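# Fold the towel in half on the table

## Task

Fold the towel once, end over end, so its edges roughly match and it has no other creases; it must lie flat and entirely on the table, away from the basket, with no lumps or raised parts. Release it and move the grippers away at the end; the result must stay in place without the robot holding it.

## Robot and tools

Robot: two arms, left_arm and right_arm, each with six revolute joints and a two-finger gripper. The names are labels only; left_arm sits on the +y side of the scene. Joint order in every row and every printed list is always: waist, shoulder, elbow, wrist pitch, wrist yaw, wrist roll.

Frame: one shared scene frame in metres. Origin on the tabletop midway between the arms, +z up, +x outward across the table, +y toward left_arm. Each result prints, per arm, end_effector_position (metres, the point between the finger pads, about 1 cm short of the tips) and end_effector_quat_wxyz. These printed hand positions can be off, more so when the arm reaches far. In the gripper's own axes the fingers point along +z and close along y.

A command row: one flat list of 14 numbers covering both arms even if only one moves: left_arm's 6 joint angles then its grip value, then right_arm's 6 angles then its grip value. Joint values are absolute target angles in radians (the same quantities shown under Joint positions), not offsets. Stated ranges per arm: waist -2.618 to 3.054, shoulder 0.000 to 3.142, elbow 0.000 to 3.142, wrist pitch -1.571 to 1.571, wrist yaw -1.571 to 1.571, wrist roll -2.094 to 2.094. True limits may sit up to 0.036 rad either side of these; a target more than 0.036 rad beyond a stated limit and beyond the current angle is rejected, and one past the real limit is clipped, with a 'joint sent to its limit' line. Grip value is an absolute setting from -1 (closed) to +1 (fully open); pads meet near -0.94 and each millimetre of object width adds about 0.0208. To keep a hold, keep sending the same closing number. Pressing far below the object's width squeezes harder.

Tools:
- execute_actions(actions): a list of actions; each action is a table of up to 15 rows, one row per 1/30 s control step; a short table repeats its last row to fill 15 steps. An empty list just returns the current state and images.
- move(target, speed, blocking): target is one 14-number row of absolute joint angles plus grip values. All joints travel proportionally so they finish together, so the hand follows a curve, not a straight line. speed (rad/s, 0.01 to 2, default 0.5) caps the fastest joint. Duration is clamped to 0.5-10 s; longer paths stop short. Moves do not avoid obstacles or the other arm. Grip values are applied at the start. The extra 'move:' line reports the ending (done, off_target, moving, held, fault), limits=held or limits=none, and each arm's joint farthest from target. With blocking=false you get control back after 0.5 s; use wait(0) to check, and wait or stop before issuing further moves or rows.
- wait(seconds): 0 to 10; arms keep their last command; a running move continues.
- stop(): brakes a running move; faster motion needs more room to halt. Fingers keep moving.
- zoom_image(camera, region): enlarges [x0, y0, x1, y1] pixels (max 504 by 504, origin top-left) of one camera's latest picture. Cameras: cam_head_left, cam_head_right, cam_high, cam_low, cam_left_wrist, cam_right_wrist, each 504x504. Calibration (intrinsics, distortion, world-to-camera transform) is supplied and may be slightly off.
- finished_scene(scene): ends the current scene given its number; irreversible, and reports success. Only call once the towel is folded, released and the grippers have withdrawn.

Result lines: Joint positions give angles in radians plus finger opening in metres (0.093 fully open to 0.000 closed; on a held object it reads below the object's width, possibly 0 for thin cloth). Joint velocities give rates. grip_measured is the motor position on the -1..+1 scale and barely reflects contact. 'Joint targets' shows what each joint is currently driven toward; resend these to hold a joint still. 'joint command not followed' means a clearance check altered targets. FAULT or OVER-TEMPERATURE FAULT lines mean an arm was halted. MOTOR HOT warns from 75 °C; 90 °C stops that arm for 10 s; 100 °C drops the arm.

Motion limits: per control step each joint's target stays within a lead of its measured angle (waist 0.202, shoulder 0.258, elbow 0.238, wrist pitch 0.573, wrist yaw and roll 0.522 rad), and targets that would move the hand over 70 mm from where it is are scaled back, so big changes take several actions; an unfinished change may need recommanding. Friction can leave a joint about 0.031 rad off, and tiny changes may not register.

Cautions: never let the towel or anything else leave the table; do not drop or drag it into the basket; avoid fast contact with the table, since impacts scale with speed and with how far the target lies past contact; keep the two arms from colliding or pushing each other; avoid long heavy holds that heat motors. Brief external tugs on held items or nudges to loose ones can happen, so recheck the towel with cameras before releasing and before finishing.

Each tool is called after "Emit:" by a JSON object that holds its "fn" and its "kwargs".

## Session

Emit:
{"fn": "execute_actions", "kwargs": {"actions": []}}

Scene clock: 0.00 s.
left_arm: end_effector_position=(+0.0722, -0.1275, +0.0489) grip_measured=+1.000 end_effector_quat_wxyz=(+0.271, +0.442, +0.842, -0.150) | right_arm: end_effector_position=(+0.2106, -0.3112, +0.0474) grip_measured=+0.990 end_effector_quat_wxyz=(+0.237, +0.099, +0.966, -0.037)
Joint names: [waist, shoulder, elbow, wrist pitch, wrist yaw, wrist roll]
Joint positions: left_arm=[-1.479  1.742  0.986 -0.289 -0.363 -0.572  0.093] | right_arm=[ 0.448  0.963  0.467 -0.746  0.364  0.752  0.093]
Joint velocities: left_arm=[-0.002 -0.002 -0.002  0.051 -0.007 -0.037  0.   ] | right_arm=[-0.002  0.007 -0.002  0.022 -0.066 -0.051  0.   ]
Joint targets: left_arm=[-1.479 1.742 0.986 -0.289 -0.363 -0.572] | right_arm=[0.448 0.963 0.467 -0.746 0.364 0.752]

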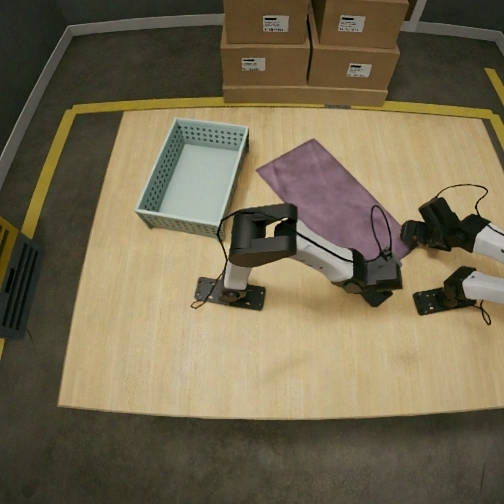

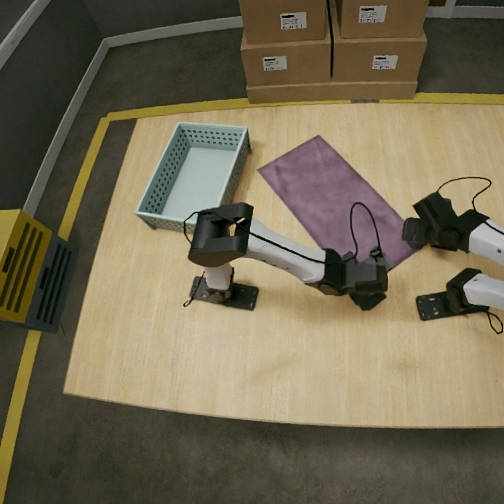

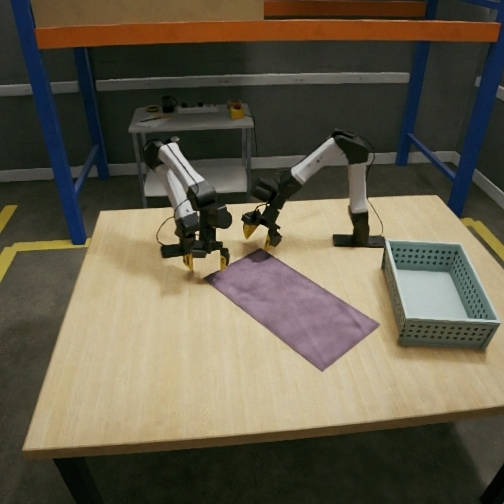

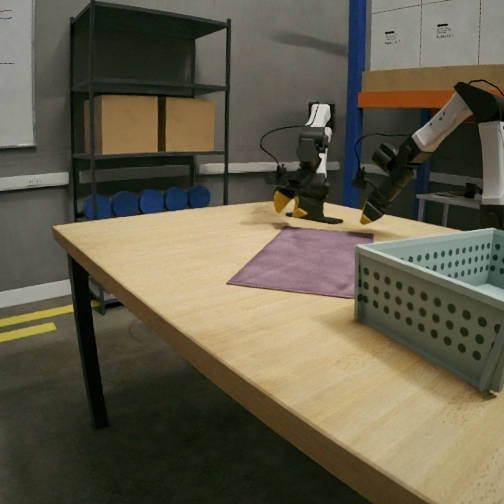

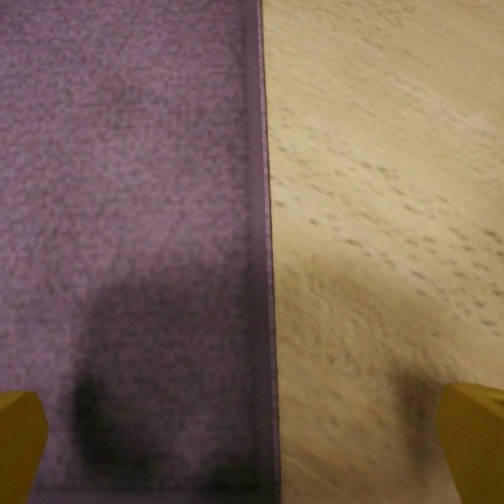

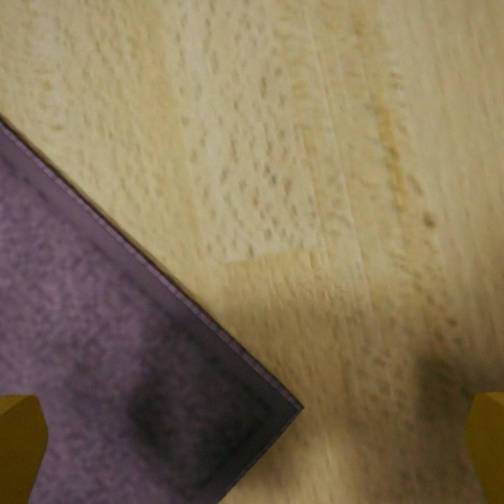

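Emit:
{"fn": "move", "kwargs": {"target": [0.0,0.6,0.6,-0.8,0,0,1,-0.4,0.6,0.6,-0.8,0,0,1], "speed": 1.0}}

Scene clock: 10.20 s.
left_arm: end_effector_position=(+0.2561, +0.2408, +0.1533) grip_measured=+1.000 end_effector_quat_wxyz=(+0.379, +0.072, +0.922, -0.029) | right_arm: end_effector_position=(+0.2326, -0.4200, +0.1405) grip_measured=+0.990 end_effector_quat_wxyz=(+0.363, +0.112, +0.924, -0.044)
Joint names: [waist, shoulder, elbow, wrist pitch, wrist yaw, wrist roll]
Joint positions: left_arm=[-0.008  0.613  0.614 -0.792 -0.008 -0.007  0.093] | right_arm=[-0.391  0.616  0.583 -0.788  0.007  0.008  0.093]
Joint velocities: left_arm=[ 0.012  0.002 -0.032  0.022  0.007 -0.051  0.   ] | right_arm=[-0.027  0.012  0.007 -0.051 -0.037  0.081  0.   ]
Joint targets: left_arm=[0.000 0.600 0.600 -0.800 -0.000 -0.000] | right_arm=[-0.400 0.600 0.600 -0.800 0.000 -0.000]
move: done; limits=none; left_arm: farthest joint: the elbow, 0.014 radians from its target (0.386 radians at the start); right_arm: farthest joint: the elbow, 0.017 radians from its target (0.133 radians at the start)
camera_calibration (this result's frames):
cam_left_wrist: T_world_to_cam=[[-0.176021, -0.984375, -0.00467926, 0.283699], [-0.923299, 0.166744, -0.345999, 0.287328], [0.341373, -0.0565827, -0.938223, 0.1506], [0, 0, 0, 1]] pos_world=[0.263816, 0.239878, 0.242039]
cam_right_wrist: T_world_to_cam=[[-0.247205, -0.968929, -0.00815524, -0.345637], [-0.926332, 0.238789, -0.291358, 0.394291], [0.284252, -0.0644705, -0.956579, 0.121279], [0, 0, 0, 1]] pos_world=[0.245327, -0.421231, 0.228074]

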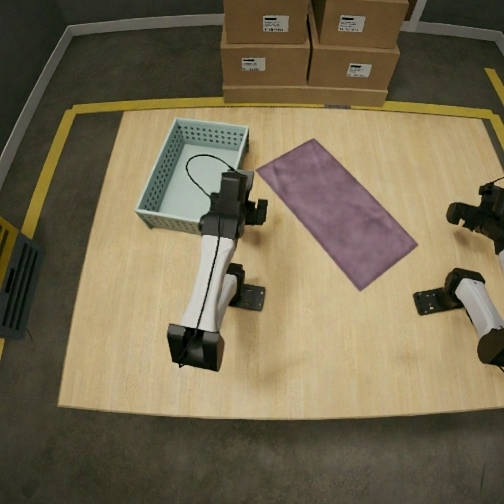

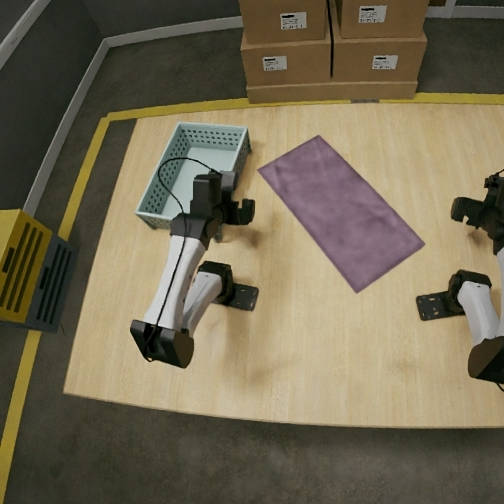

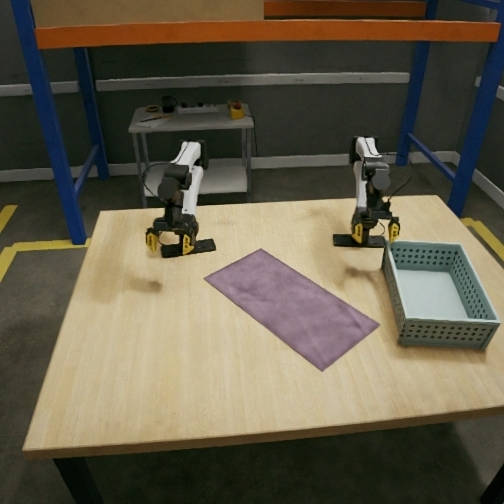

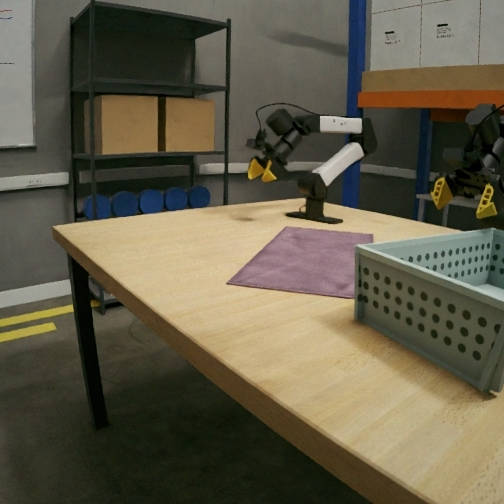

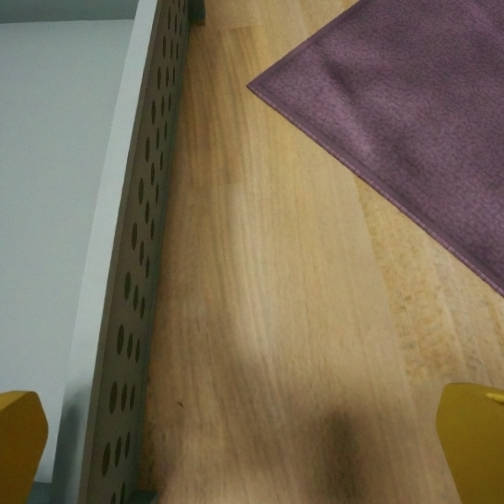

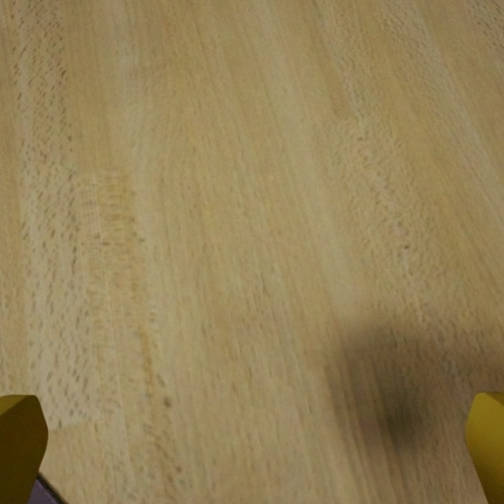

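Emit:
{"fn": "zoom_image", "kwargs": {"camera": "cam_head_left", "region": [240,120,440,320]}}

Emit:
{"fn": "zoom_image", "kwargs": {"camera": "cam_high", "region": [190,220,400,390]}}

Region (240, 120, 440, 320) of cam_head_left's 504x504 image, scaled by 2.520, with more detail than that image has.

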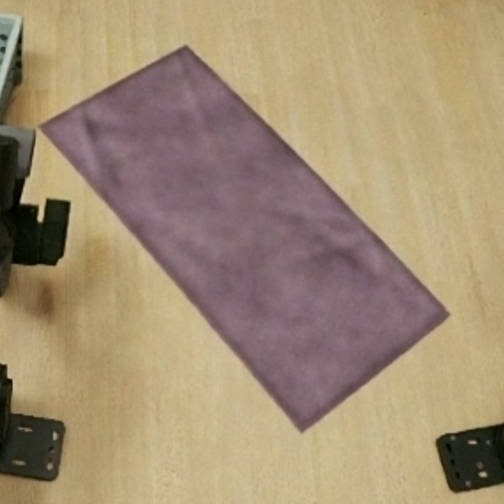

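Region (190, 220, 400, 390) of cam_high's 504x504 image, scaled by 2.400, with more detail than that image has; it fills the top 408 rows of this view, and the rest is white.

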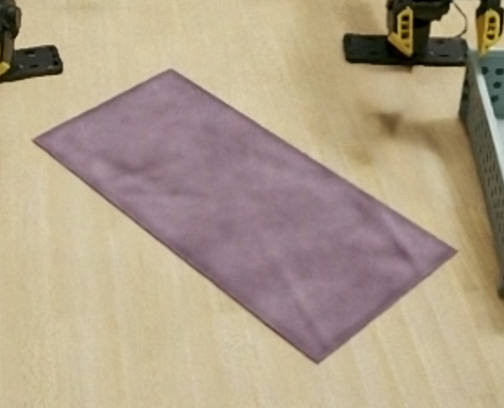

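Emit:
{"fn": "move", "kwargs": {"target": [-1.366,2.094,1.695,-1.172,0,-0.582,0,0.247,1.197,0.73,-1.103,0,1.349,0], "speed": 1.0}}

Scene clock: 39.97 s.
left_arm: end_effector_position=(+0.0550, -0.1213, +0.0534) grip_measured=+0.002 end_effector_quat_wxyz=(-0.004, +0.460, +0.888, +0.006) | right_arm: end_effector_position=(+0.1763, -0.3048, +0.0579) grip_measured=+0.002 end_effector_quat_wxyz=(+0.003, +0.454, +0.891, +0.003)
Joint names: [waist, shoulder, elbow, wrist pitch, wrist yaw, wrist roll]
Joint positions: left_arm=[-1.372  2.099  1.676 -1.162  0.001 -0.575  0.045] | right_arm=[ 0.238  1.181  0.711 -1.093  0.001  1.341  0.045]
Joint velocities: left_arm=[ 0.007  0.012 -0.027  0.066 -0.081  0.007 -0.   ] | right_arm=[ 0.012  0.007  0.002 -0.022 -0.051  0.007  0.   ]
Joint targets: left_arm=[-1.366 2.094 1.695 -1.172 -0.000 -0.582] | right_arm=[0.247 1.197 0.730 -1.103 0.000 1.349]
move: done; limits=none; left_arm: farthest joint: the elbow, 0.019 radians from its target (1.081 radians at the start); right_arm: farthest joint: the elbow, 0.019 radians from its target (0.147 radians at the start)
camera_calibration (this result's frames):
cam_left_wrist: T_world_to_cam=[[-0.827112, -0.562017, 0.00477829, -0.0221533], [-0.507228, 0.750088, 0.424367, 0.134205], [-0.242086, 0.348576, -0.905477, 0.184596], [0, 0, 0, 1]] pos_world=[0.0944374, -0.177462, 0.110301]
cam_right_wrist: T_world_to_cam=[[-0.815934, -0.578099, -0.00730733, -0.0292231], [-0.522952, 0.732592, 0.435694, 0.327853], [-0.246521, 0.359319, -0.900065, 0.285255], [0, 0, 0, 1]] pos_world=[0.217929, -0.359574, 0.113691]

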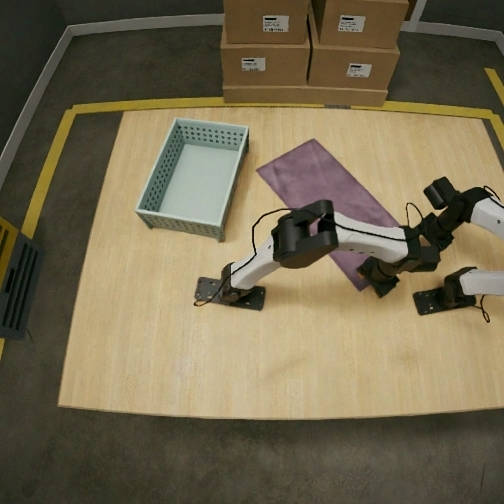

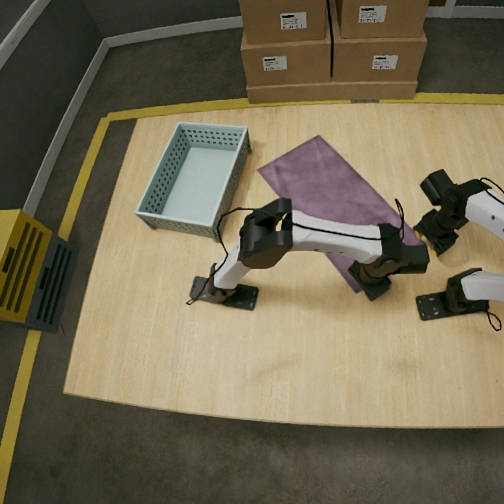

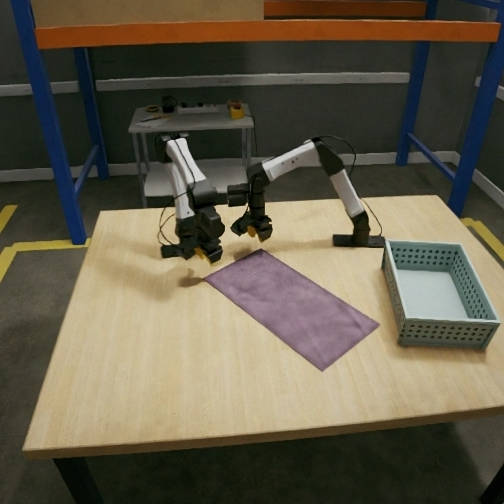

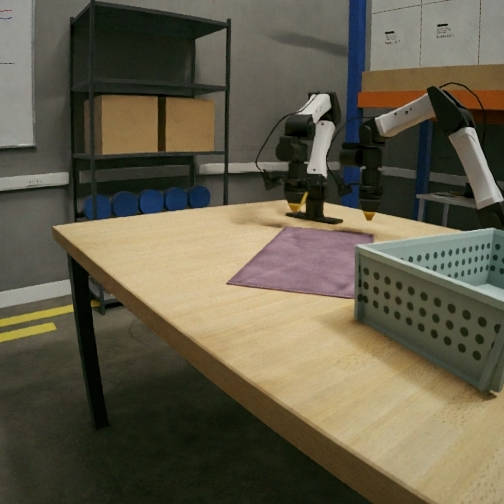

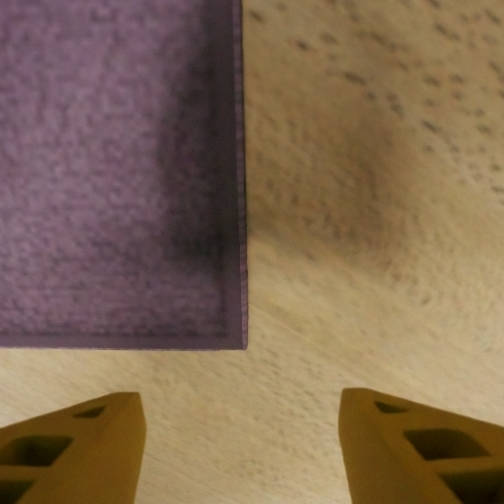

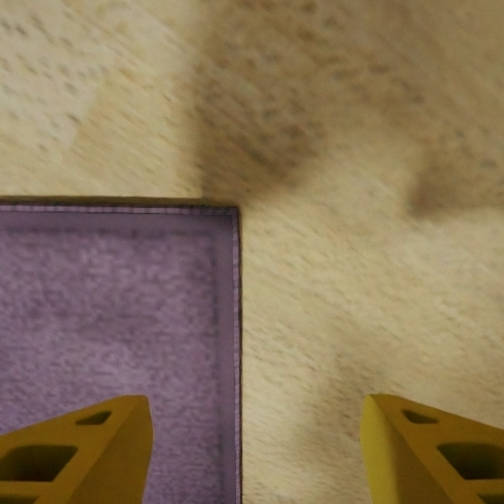

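Emit:
{"fn": "move", "kwargs": {"target": [-1.335,2.161,1.595,-0.998,0,-0.56,0,0.23,1.345,0.61,-0.836,0,1.335,0], "speed": 0.3}}

Scene clock: 47.27 s.
left_arm: end_effector_position=(+0.0680, -0.1331, +0.0160) grip_measured=+0.002 end_effector_quat_wxyz=(+0.004, +0.450, +0.893, -0.008) | right_arm: end_effector_position=(+0.1969, -0.2962, +0.0158) grip_measured=+0.002 end_effector_quat_wxyz=(+0.009, +0.454, +0.891, +0.010)
Joint names: [waist, shoulder, elbow, wrist pitch, wrist yaw, wrist roll]
Joint positions: left_arm=[-1.342  2.153  1.608 -1.008  0.001 -0.567  0.045] | right_arm=[ 0.238  1.329  0.63  -0.845  0.001  1.342  0.045]
Joint velocities: left_arm=[ 0.012 -0.002  0.002 -0.022 -0.007 -0.081 -0.   ] | right_arm=[ 0.002 -0.007  0.002 -0.066 -0.007 -0.007 -0.001]
Joint targets: left_arm=[-1.335 2.161 1.595 -0.998 0.000 -0.560] | right_arm=[0.230 1.345 0.610 -0.836 0.000 1.335]
move: done; limits=none; left_arm: farthest joint: the elbow, 0.013 radians from its target (0.081 radians at the start); right_arm: farthest joint: the elbow, 0.020 radians from its target (0.101 radians at the start)
camera_calibration (this result's frames):
cam_left_wrist: T_world_to_cam=[[-0.814503, -0.579772, 0.0212066, -0.0213039], [-0.524548, 0.751552, 0.400025, 0.167224], [-0.247861, 0.314698, -0.916259, 0.153982], [0, 0, 0, 1]] pos_world=[0.108531, -0.186487, 0.0746457]
cam_right_wrist: T_world_to_cam=[[-0.816092, -0.577357, -0.0255589, -0.00724323], [-0.529867, 0.729844, 0.431935, 0.351205], [-0.230727, 0.366042, -0.901542, 0.248242], [0, 0, 0, 1]] pos_world=[0.237457, -0.351374, 0.0719178]

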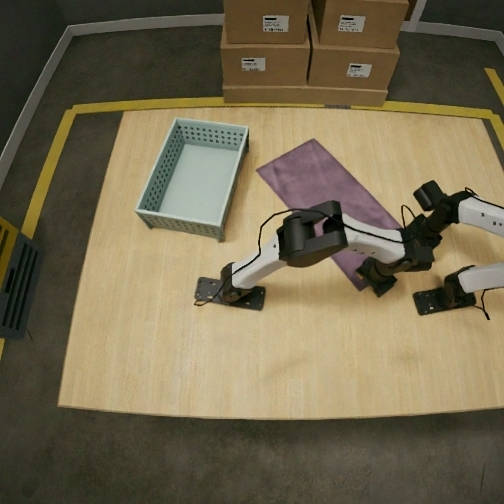

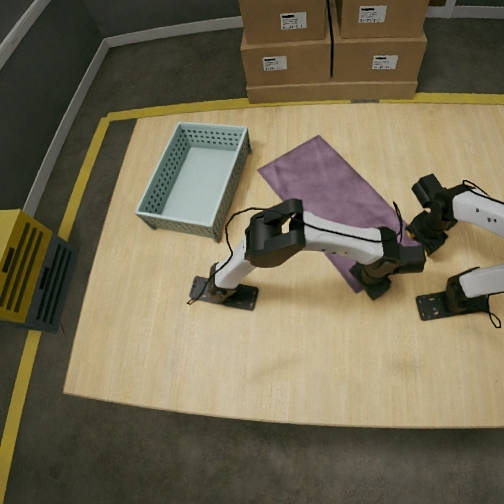

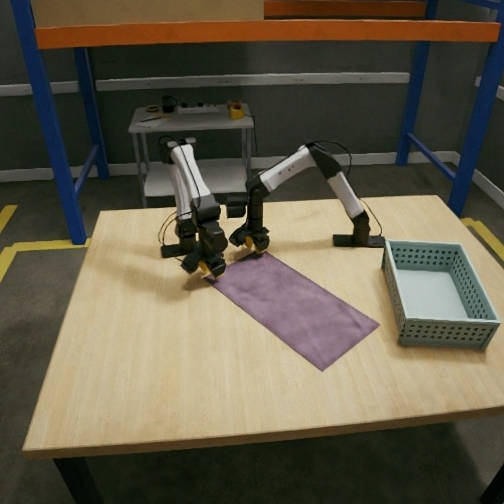

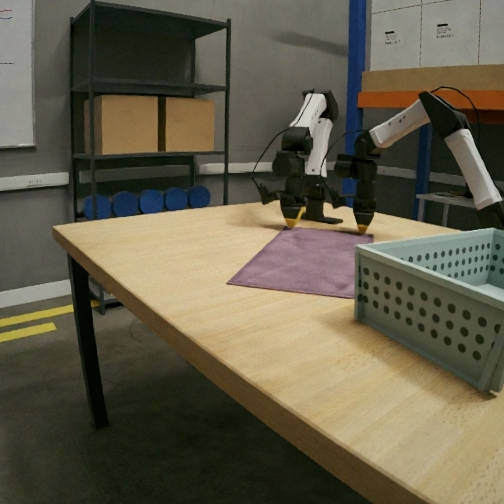

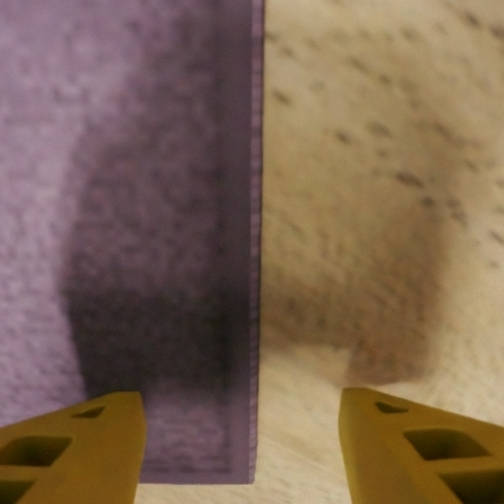

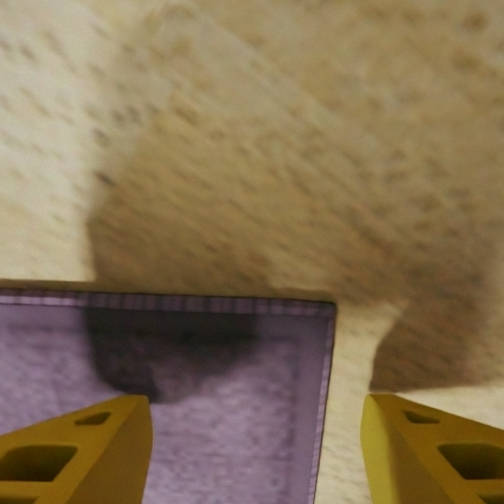

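Emit:
{"fn": "execute_actions", "kwargs": {"actions": [[[-1.335,2.19,1.595,-0.985,0,-0.56,0,0.23,1.355,0.585,-0.815,0,1.335,0]],[[-1.335,2.19,1.595,-0.985,0,-0.56,0,0.23,1.355,0.585,-0.815,0,1.335,0]]]}}

Scene clock: 50.07 s.
left_arm: end_effector_position=(+0.0682, -0.1333, +0.0089) grip_measured=+0.001 end_effector_quat_wxyz=(+0.003, +0.451, +0.893, -0.003) | right_arm: end_effector_position=(+0.1925, -0.2980, +0.0092) grip_measured=+0.002 end_effector_quat_wxyz=(+0.005, +0.454, +0.891, +0.005)
Joint names: [waist, shoulder, elbow, wrist pitch, wrist yaw, wrist roll]
Joint positions: left_arm=[-1.342  2.171  1.608 -0.999 -0.001 -0.566  0.045] | right_arm=[ 0.238  1.337  0.607 -0.826  0.001  1.342  0.045]
Joint velocities: left_arm=[-0.002 -0.002  0.002  0.007 -0.022  0.007 -0.   ] | right_arm=[ 0.012  0.002  0.007  0.007  0.037 -0.051 -0.001]
Joint targets: left_arm=[-1.335 2.190 1.595 -0.985 0.000 -0.560] | right_arm=[0.230 1.355 0.585 -0.815 -0.000 1.335]
camera_calibration (this result's frames):
cam_left_wrist: T_world_to_cam=[[-0.814728, -0.579651, 0.0149253, -0.0209906], [-0.524625, 0.74786, 0.406784, 0.169863], [-0.246955, 0.323588, -0.913402, 0.148707], [0, 0, 0, 1]] pos_world=[0.108737, -0.187321, 0.0670456]
cam_right_wrist: T_world_to_cam=[[-0.816317, -0.577452, -0.0132692, -0.0120946], [-0.52484, 0.731959, 0.434487, 0.352733], [-0.241183, 0.361643, -0.90058, 0.242646], [0, 0, 0, 1]] pos_world=[0.233778, -0.352922, 0.0651038]

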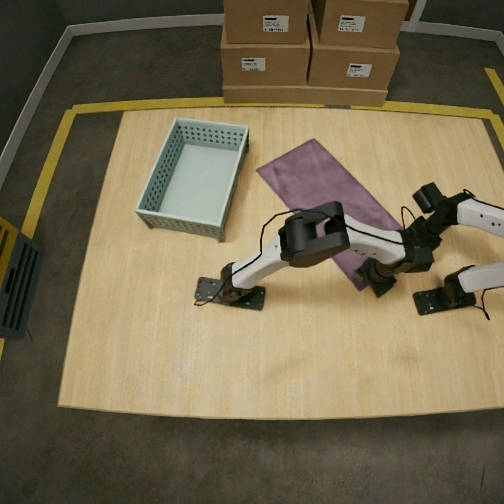

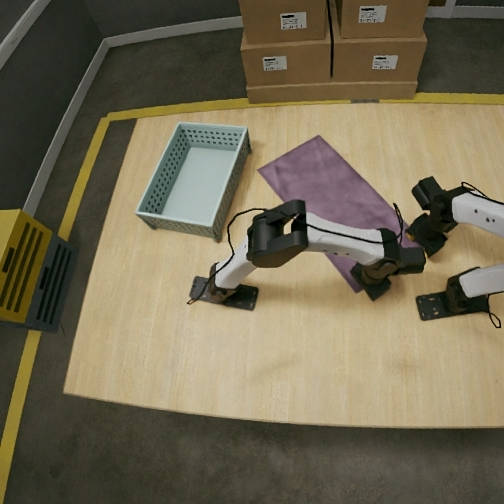

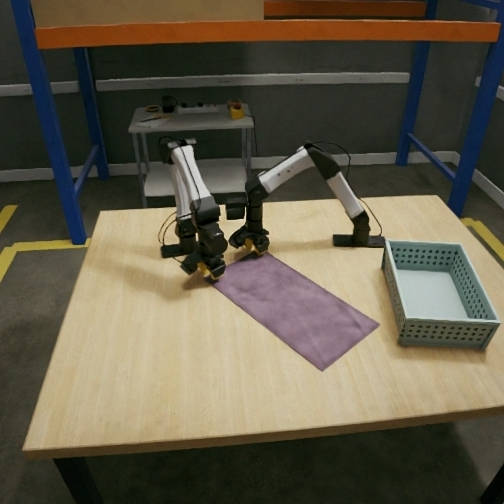

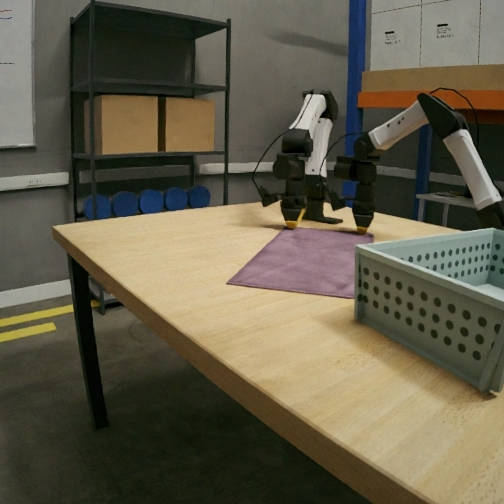

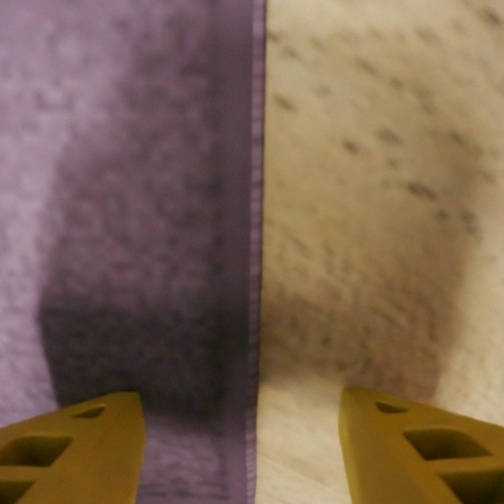

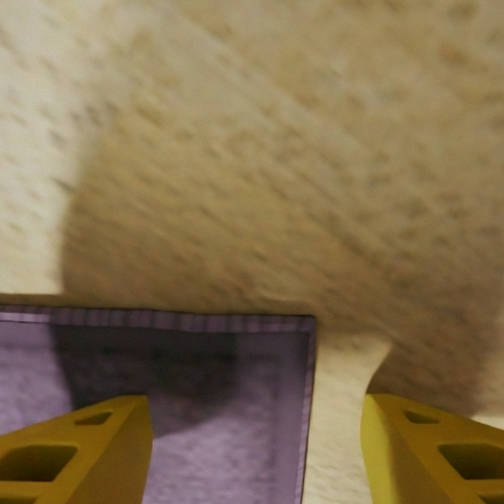

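Try closing gradually.

Emit:
{"fn": "execute_actions", "kwargs": {"actions": [[[-1.335,2.2,1.595,-0.985,0,-0.56,-0.3,0.23,1.365,0.58,-0.815,0,1.335,-0.3]],[[-1.335,2.2,1.595,-0.985,0,-0.56,-0.65,0.23,1.365,0.58,-0.815,0,1.335,-0.65]],[[-1.335,2.2,1.595,-0.985,0,-0.56,-1,0.23,1.365,0.58,-0.815,0,1.335,-1]],[[-1.335,2.2,1.595,-0.985,0,-0.56,-1,0.23,1.365,0.58,-0.815,0,1.335,-1]]]}}

Scene clock: 53.57 s.
left_arm: end_effector_position=(+0.0714, -0.1327, +0.0089) grip_measured=-0.983 end_effector_quat_wxyz=(+0.008, +0.450, +0.893, +0.001) | right_arm: end_effector_position=(+0.1966, -0.2956, +0.0094) grip_measured=-0.992 end_effector_quat_wxyz=(+0.010, +0.454, +0.891, +0.014)
Joint names: [waist, shoulder, elbow, wrist pitch, wrist yaw, wrist roll]
Joint positions: left_arm=[-1.339  2.171  1.608 -1.001 -0.014 -0.566  0.   ] | right_arm=[ 0.238  1.337  0.607 -0.807 -0.003  1.342  0.   ]
Joint velocities: left_arm=[-0.002  0.012 -0.027  0.022  0.037 -0.007  0.   ] | right_arm=[-0.007  0.002  0.012 -0.022 -0.022 -0.022  0.   ]
Joint targets: left_arm=[-1.335 2.200 1.595 -0.985 0.000 -0.560] | right_arm=[0.230 1.365 0.580 -0.815 -0.000 1.335]
camera_calibration (this result's frames):
cam_left_wrist: T_world_to_cam=[[-0.813458, -0.581613, 0.00338558, -0.0183001], [-0.53144, 0.745625, 0.402014, 0.17131], [-0.236341, 0.325222, -0.915627, 0.148789], [0, 0, 0, 1]] pos_world=[0.11132, -0.186766, 0.0674283]
cam_right_wrist: T_world_to_cam=[[-0.815894, -0.577275, -0.0327111, -0.00729084], [-0.531899, 0.727173, 0.433939, 0.353023], [-0.226716, 0.371447, -0.900348, 0.242904], [0, 0, 0, 1]] pos_world=[0.236894, -0.351143, 0.0652695]

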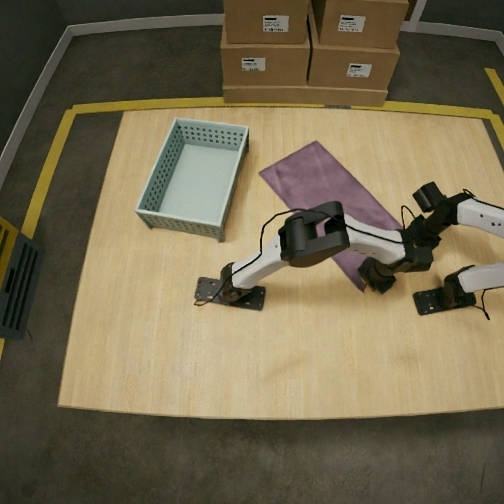

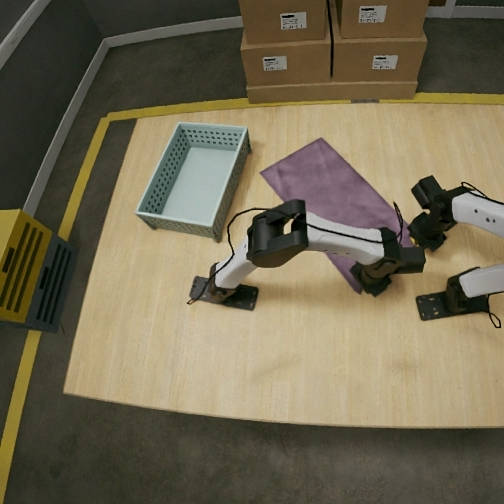

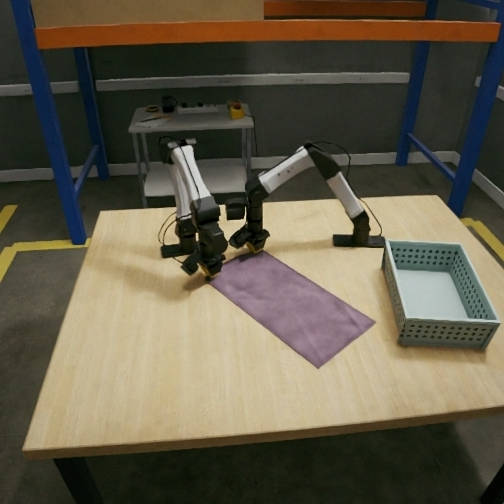

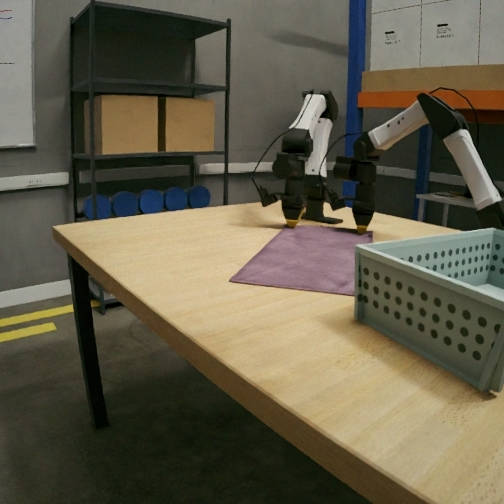

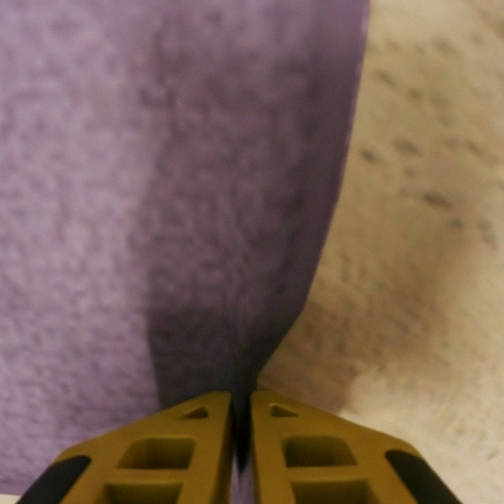

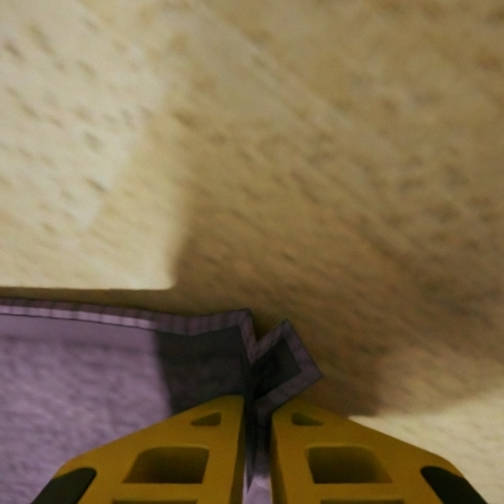

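Emit:
{"fn": "execute_actions", "kwargs": {"actions": [[[-1.335,2.18,1.608,-0.995,0,-0.56,-1,0.23,1.337,0.62,-0.815,0,1.335,0]],[[-1.335,2.18,1.608,-0.995,0,-0.56,-1,0.2,1.3,0.76,-1.004,0,1.335,0]]]}}

Emit:
{"fn": "move", "kwargs": {"target": [-1.335,2.18,1.608,-0.995,0,-0.56,-1,0.14,1.31,0.75,-1.004,0,-0.33,0], "speed": 1.5}}

Scene clock: 62.33 s.
left_arm: end_effector_position=(+0.0714, -0.1327, +0.0089) grip_measured=-0.983 end_effector_quat_wxyz=(+0.008, +0.450, +0.893, +0.001) | right_arm: end_effector_position=(+0.2073, -0.2972, +0.0486) grip_measured=-0.002 end_effector_quat_wxyz=(+0.009, +0.467, +0.884, +0.013)
Joint names: [waist, shoulder, elbow, wrist pitch, wrist yaw, wrist roll]
Joint positions: left_arm=[-1.339  2.171  1.608 -1.001 -0.014 -0.566  0.   ] | right_arm=[ 0.209  1.306  0.754 -0.987 -0.004  1.341  0.045]
Joint velocities: left_arm=[ 0.007 -0.012 -0.002 -0.037 -0.022  0.007  0.   ] | right_arm=[-0.002 -0.012 -0.012 -0.051  0.022 -0.037 -0.   ]
Joint targets: left_arm=[-1.335 2.180 1.608 -0.995 -0.000 -0.560] | right_arm=[0.200 1.300 0.760 -1.004 -0.000 1.335]
camera_calibration (this result's frames):
cam_left_wrist: T_world_to_cam=[[-0.813458, -0.581613, 0.00338558, -0.0183001], [-0.53144, 0.745625, 0.402014, 0.17131], [-0.236341, 0.325222, -0.915627, 0.148789], [0, 0, 0, 1]] pos_world=[0.11132, -0.186766, 0.0674283]
cam_right_wrist: T_world_to_cam=[[-0.832312, -0.553392, -0.0318397, 0.0122715], [-0.509984, 0.741987, 0.435169, 0.342648], [-0.217194, 0.378434, -0.899786, 0.281392], [0, 0, 0, 1]] pos_world=[0.246075, -0.353938, 0.104473]

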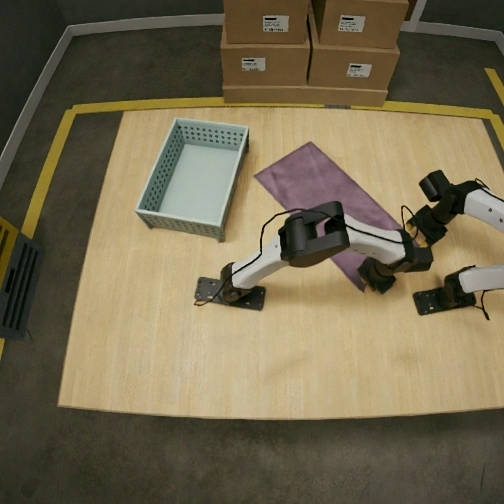

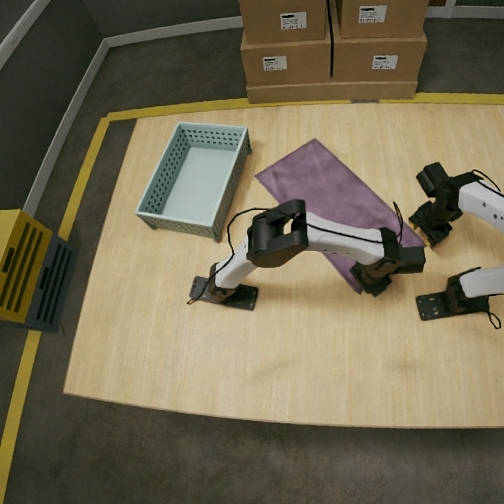

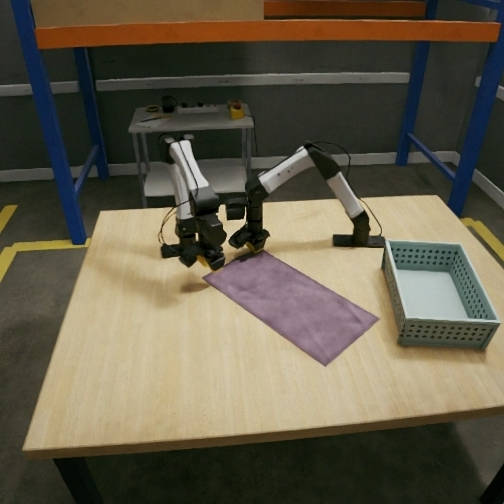

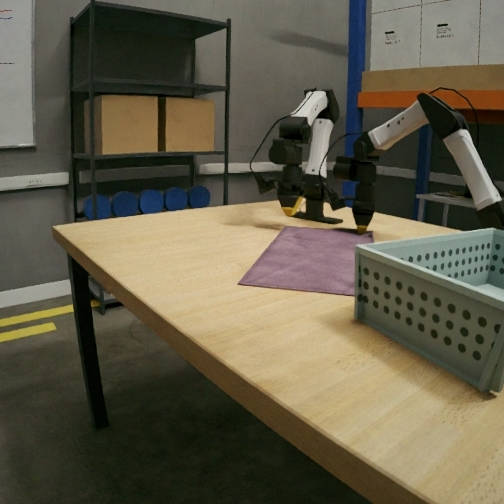

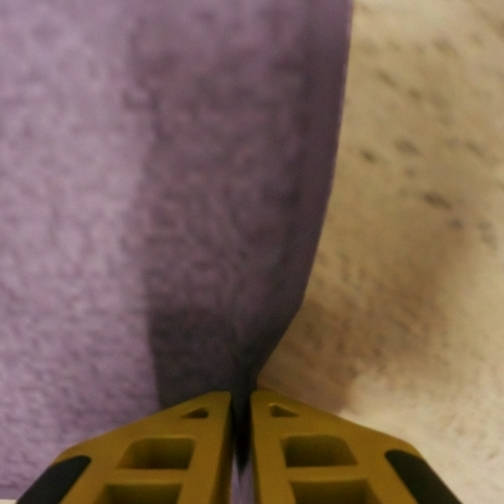

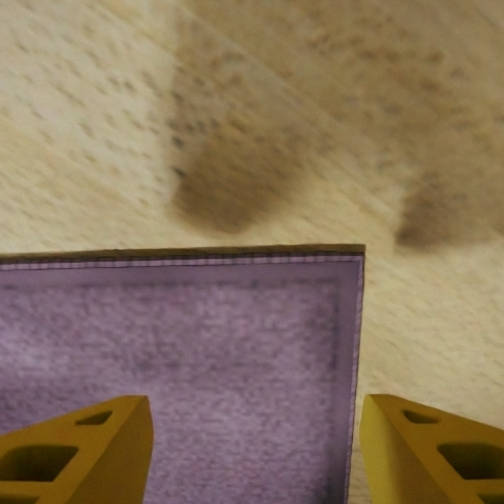

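Scene clock: 64.53 s.
left_arm: end_effector_position=(+0.0715, -0.1327, +0.0089) grip_measured=-0.983 end_effector_quat_wxyz=(+0.008, +0.450, +0.893, +0.001) | right_arm: end_effector_position=(+0.2095, -0.3089, +0.0486) grip_measured=-0.002 end_effector_quat_wxyz=(+0.012, -0.311, +0.950, +0.002)
Joint names: [waist, shoulder, elbow, wrist pitch, wrist yaw, wrist roll]
Joint positions: left_arm=[-1.339  2.171  1.608 -1.001 -0.014 -0.566  0.   ] | right_arm=[ 0.149  1.306  0.754 -0.994 -0.004 -0.322  0.045]
Joint velocities: left_arm=[-0.002 -0.002 -0.017 -0.037 -0.051  0.007  0.   ] | right_arm=[ 0.012 -0.017  0.007 -0.022  0.037 -0.066 -0.   ]
Joint targets: left_arm=[-1.335 2.180 1.608 -0.995 -0.000 -0.560] | right_arm=[0.140 1.310 0.750 -1.004 -0.000 -0.330]
move: done; limits=none; left_arm: farthest joint: the wrist yaw, 0.014 radians from its target (0.014 radians at the start); right_arm: farthest joint: the wrist pitch, 0.010 radians from its target (0.017 radians at the start)
camera_calibration (this result's frames):
cam_left_wrist: T_world_to_cam=[[-0.813458, -0.581616, 0.00306007, -0.0182427], [-0.531595, 0.745612, 0.401832, 0.171351], [-0.235993, 0.325247, -0.915708, 0.148783], [0, 0, 0, 1]] pos_world=[0.111362, -0.186763, 0.0674428]
cam_right_wrist: T_world_to_cam=[[0.581295, -0.81368, 0.00463487, -0.37062], [-0.741011, -0.527009, 0.41613, 0.00976882], [-0.336154, -0.245328, -0.909294, 0.118935], [0, 0, 0, 1]] pos_world=[0.262658, -0.267239, 0.105799]

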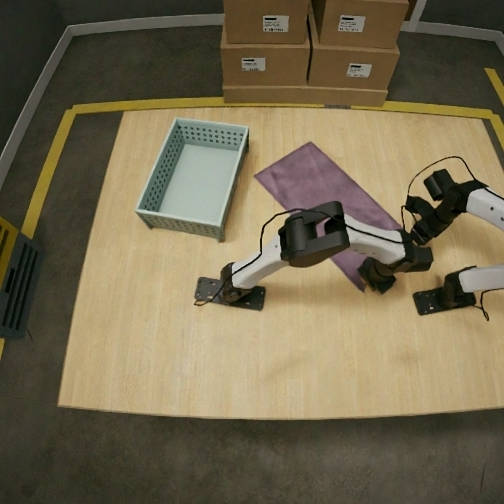

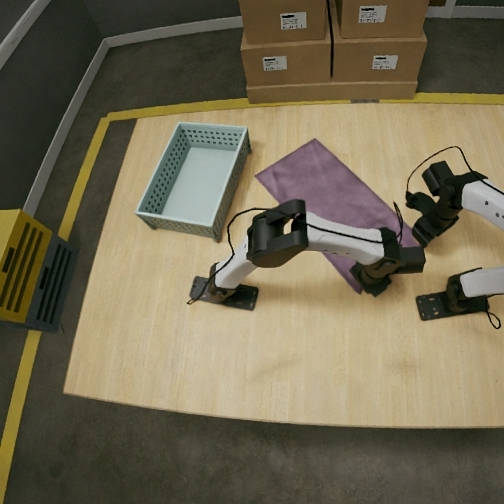

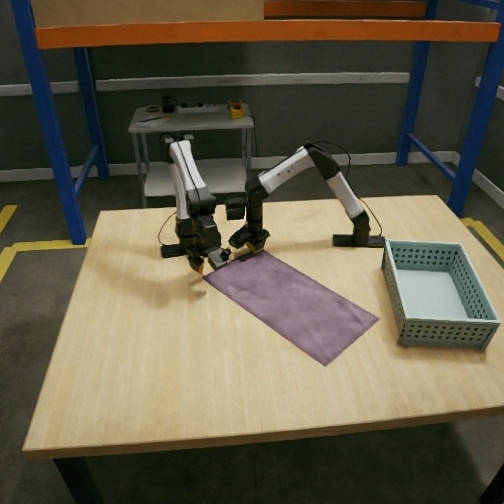

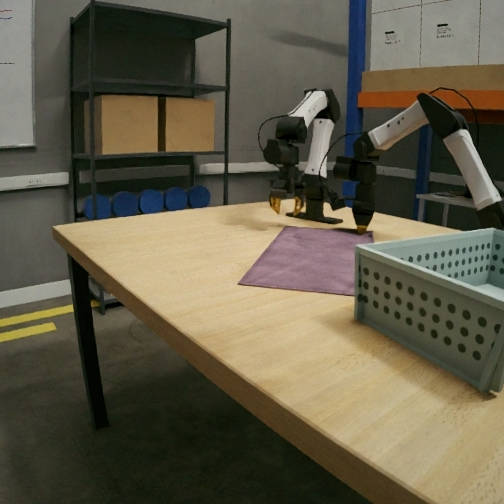

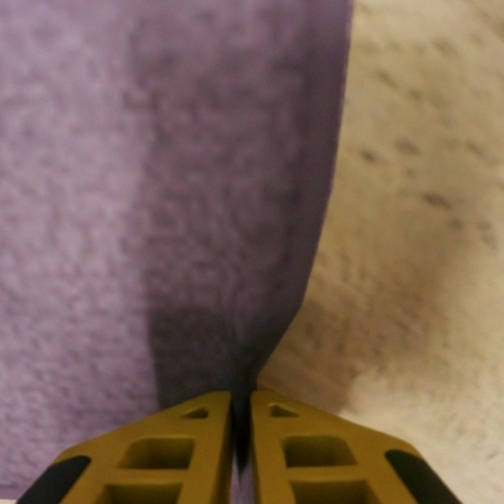

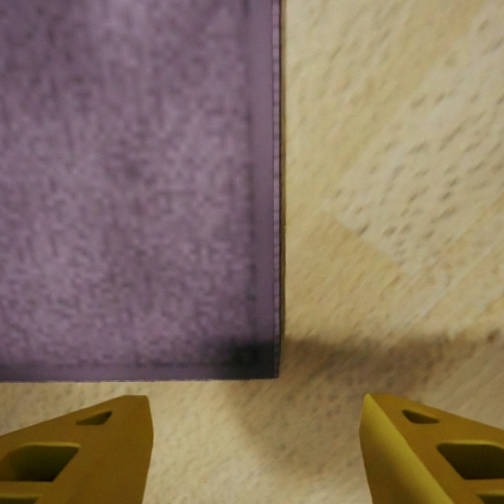

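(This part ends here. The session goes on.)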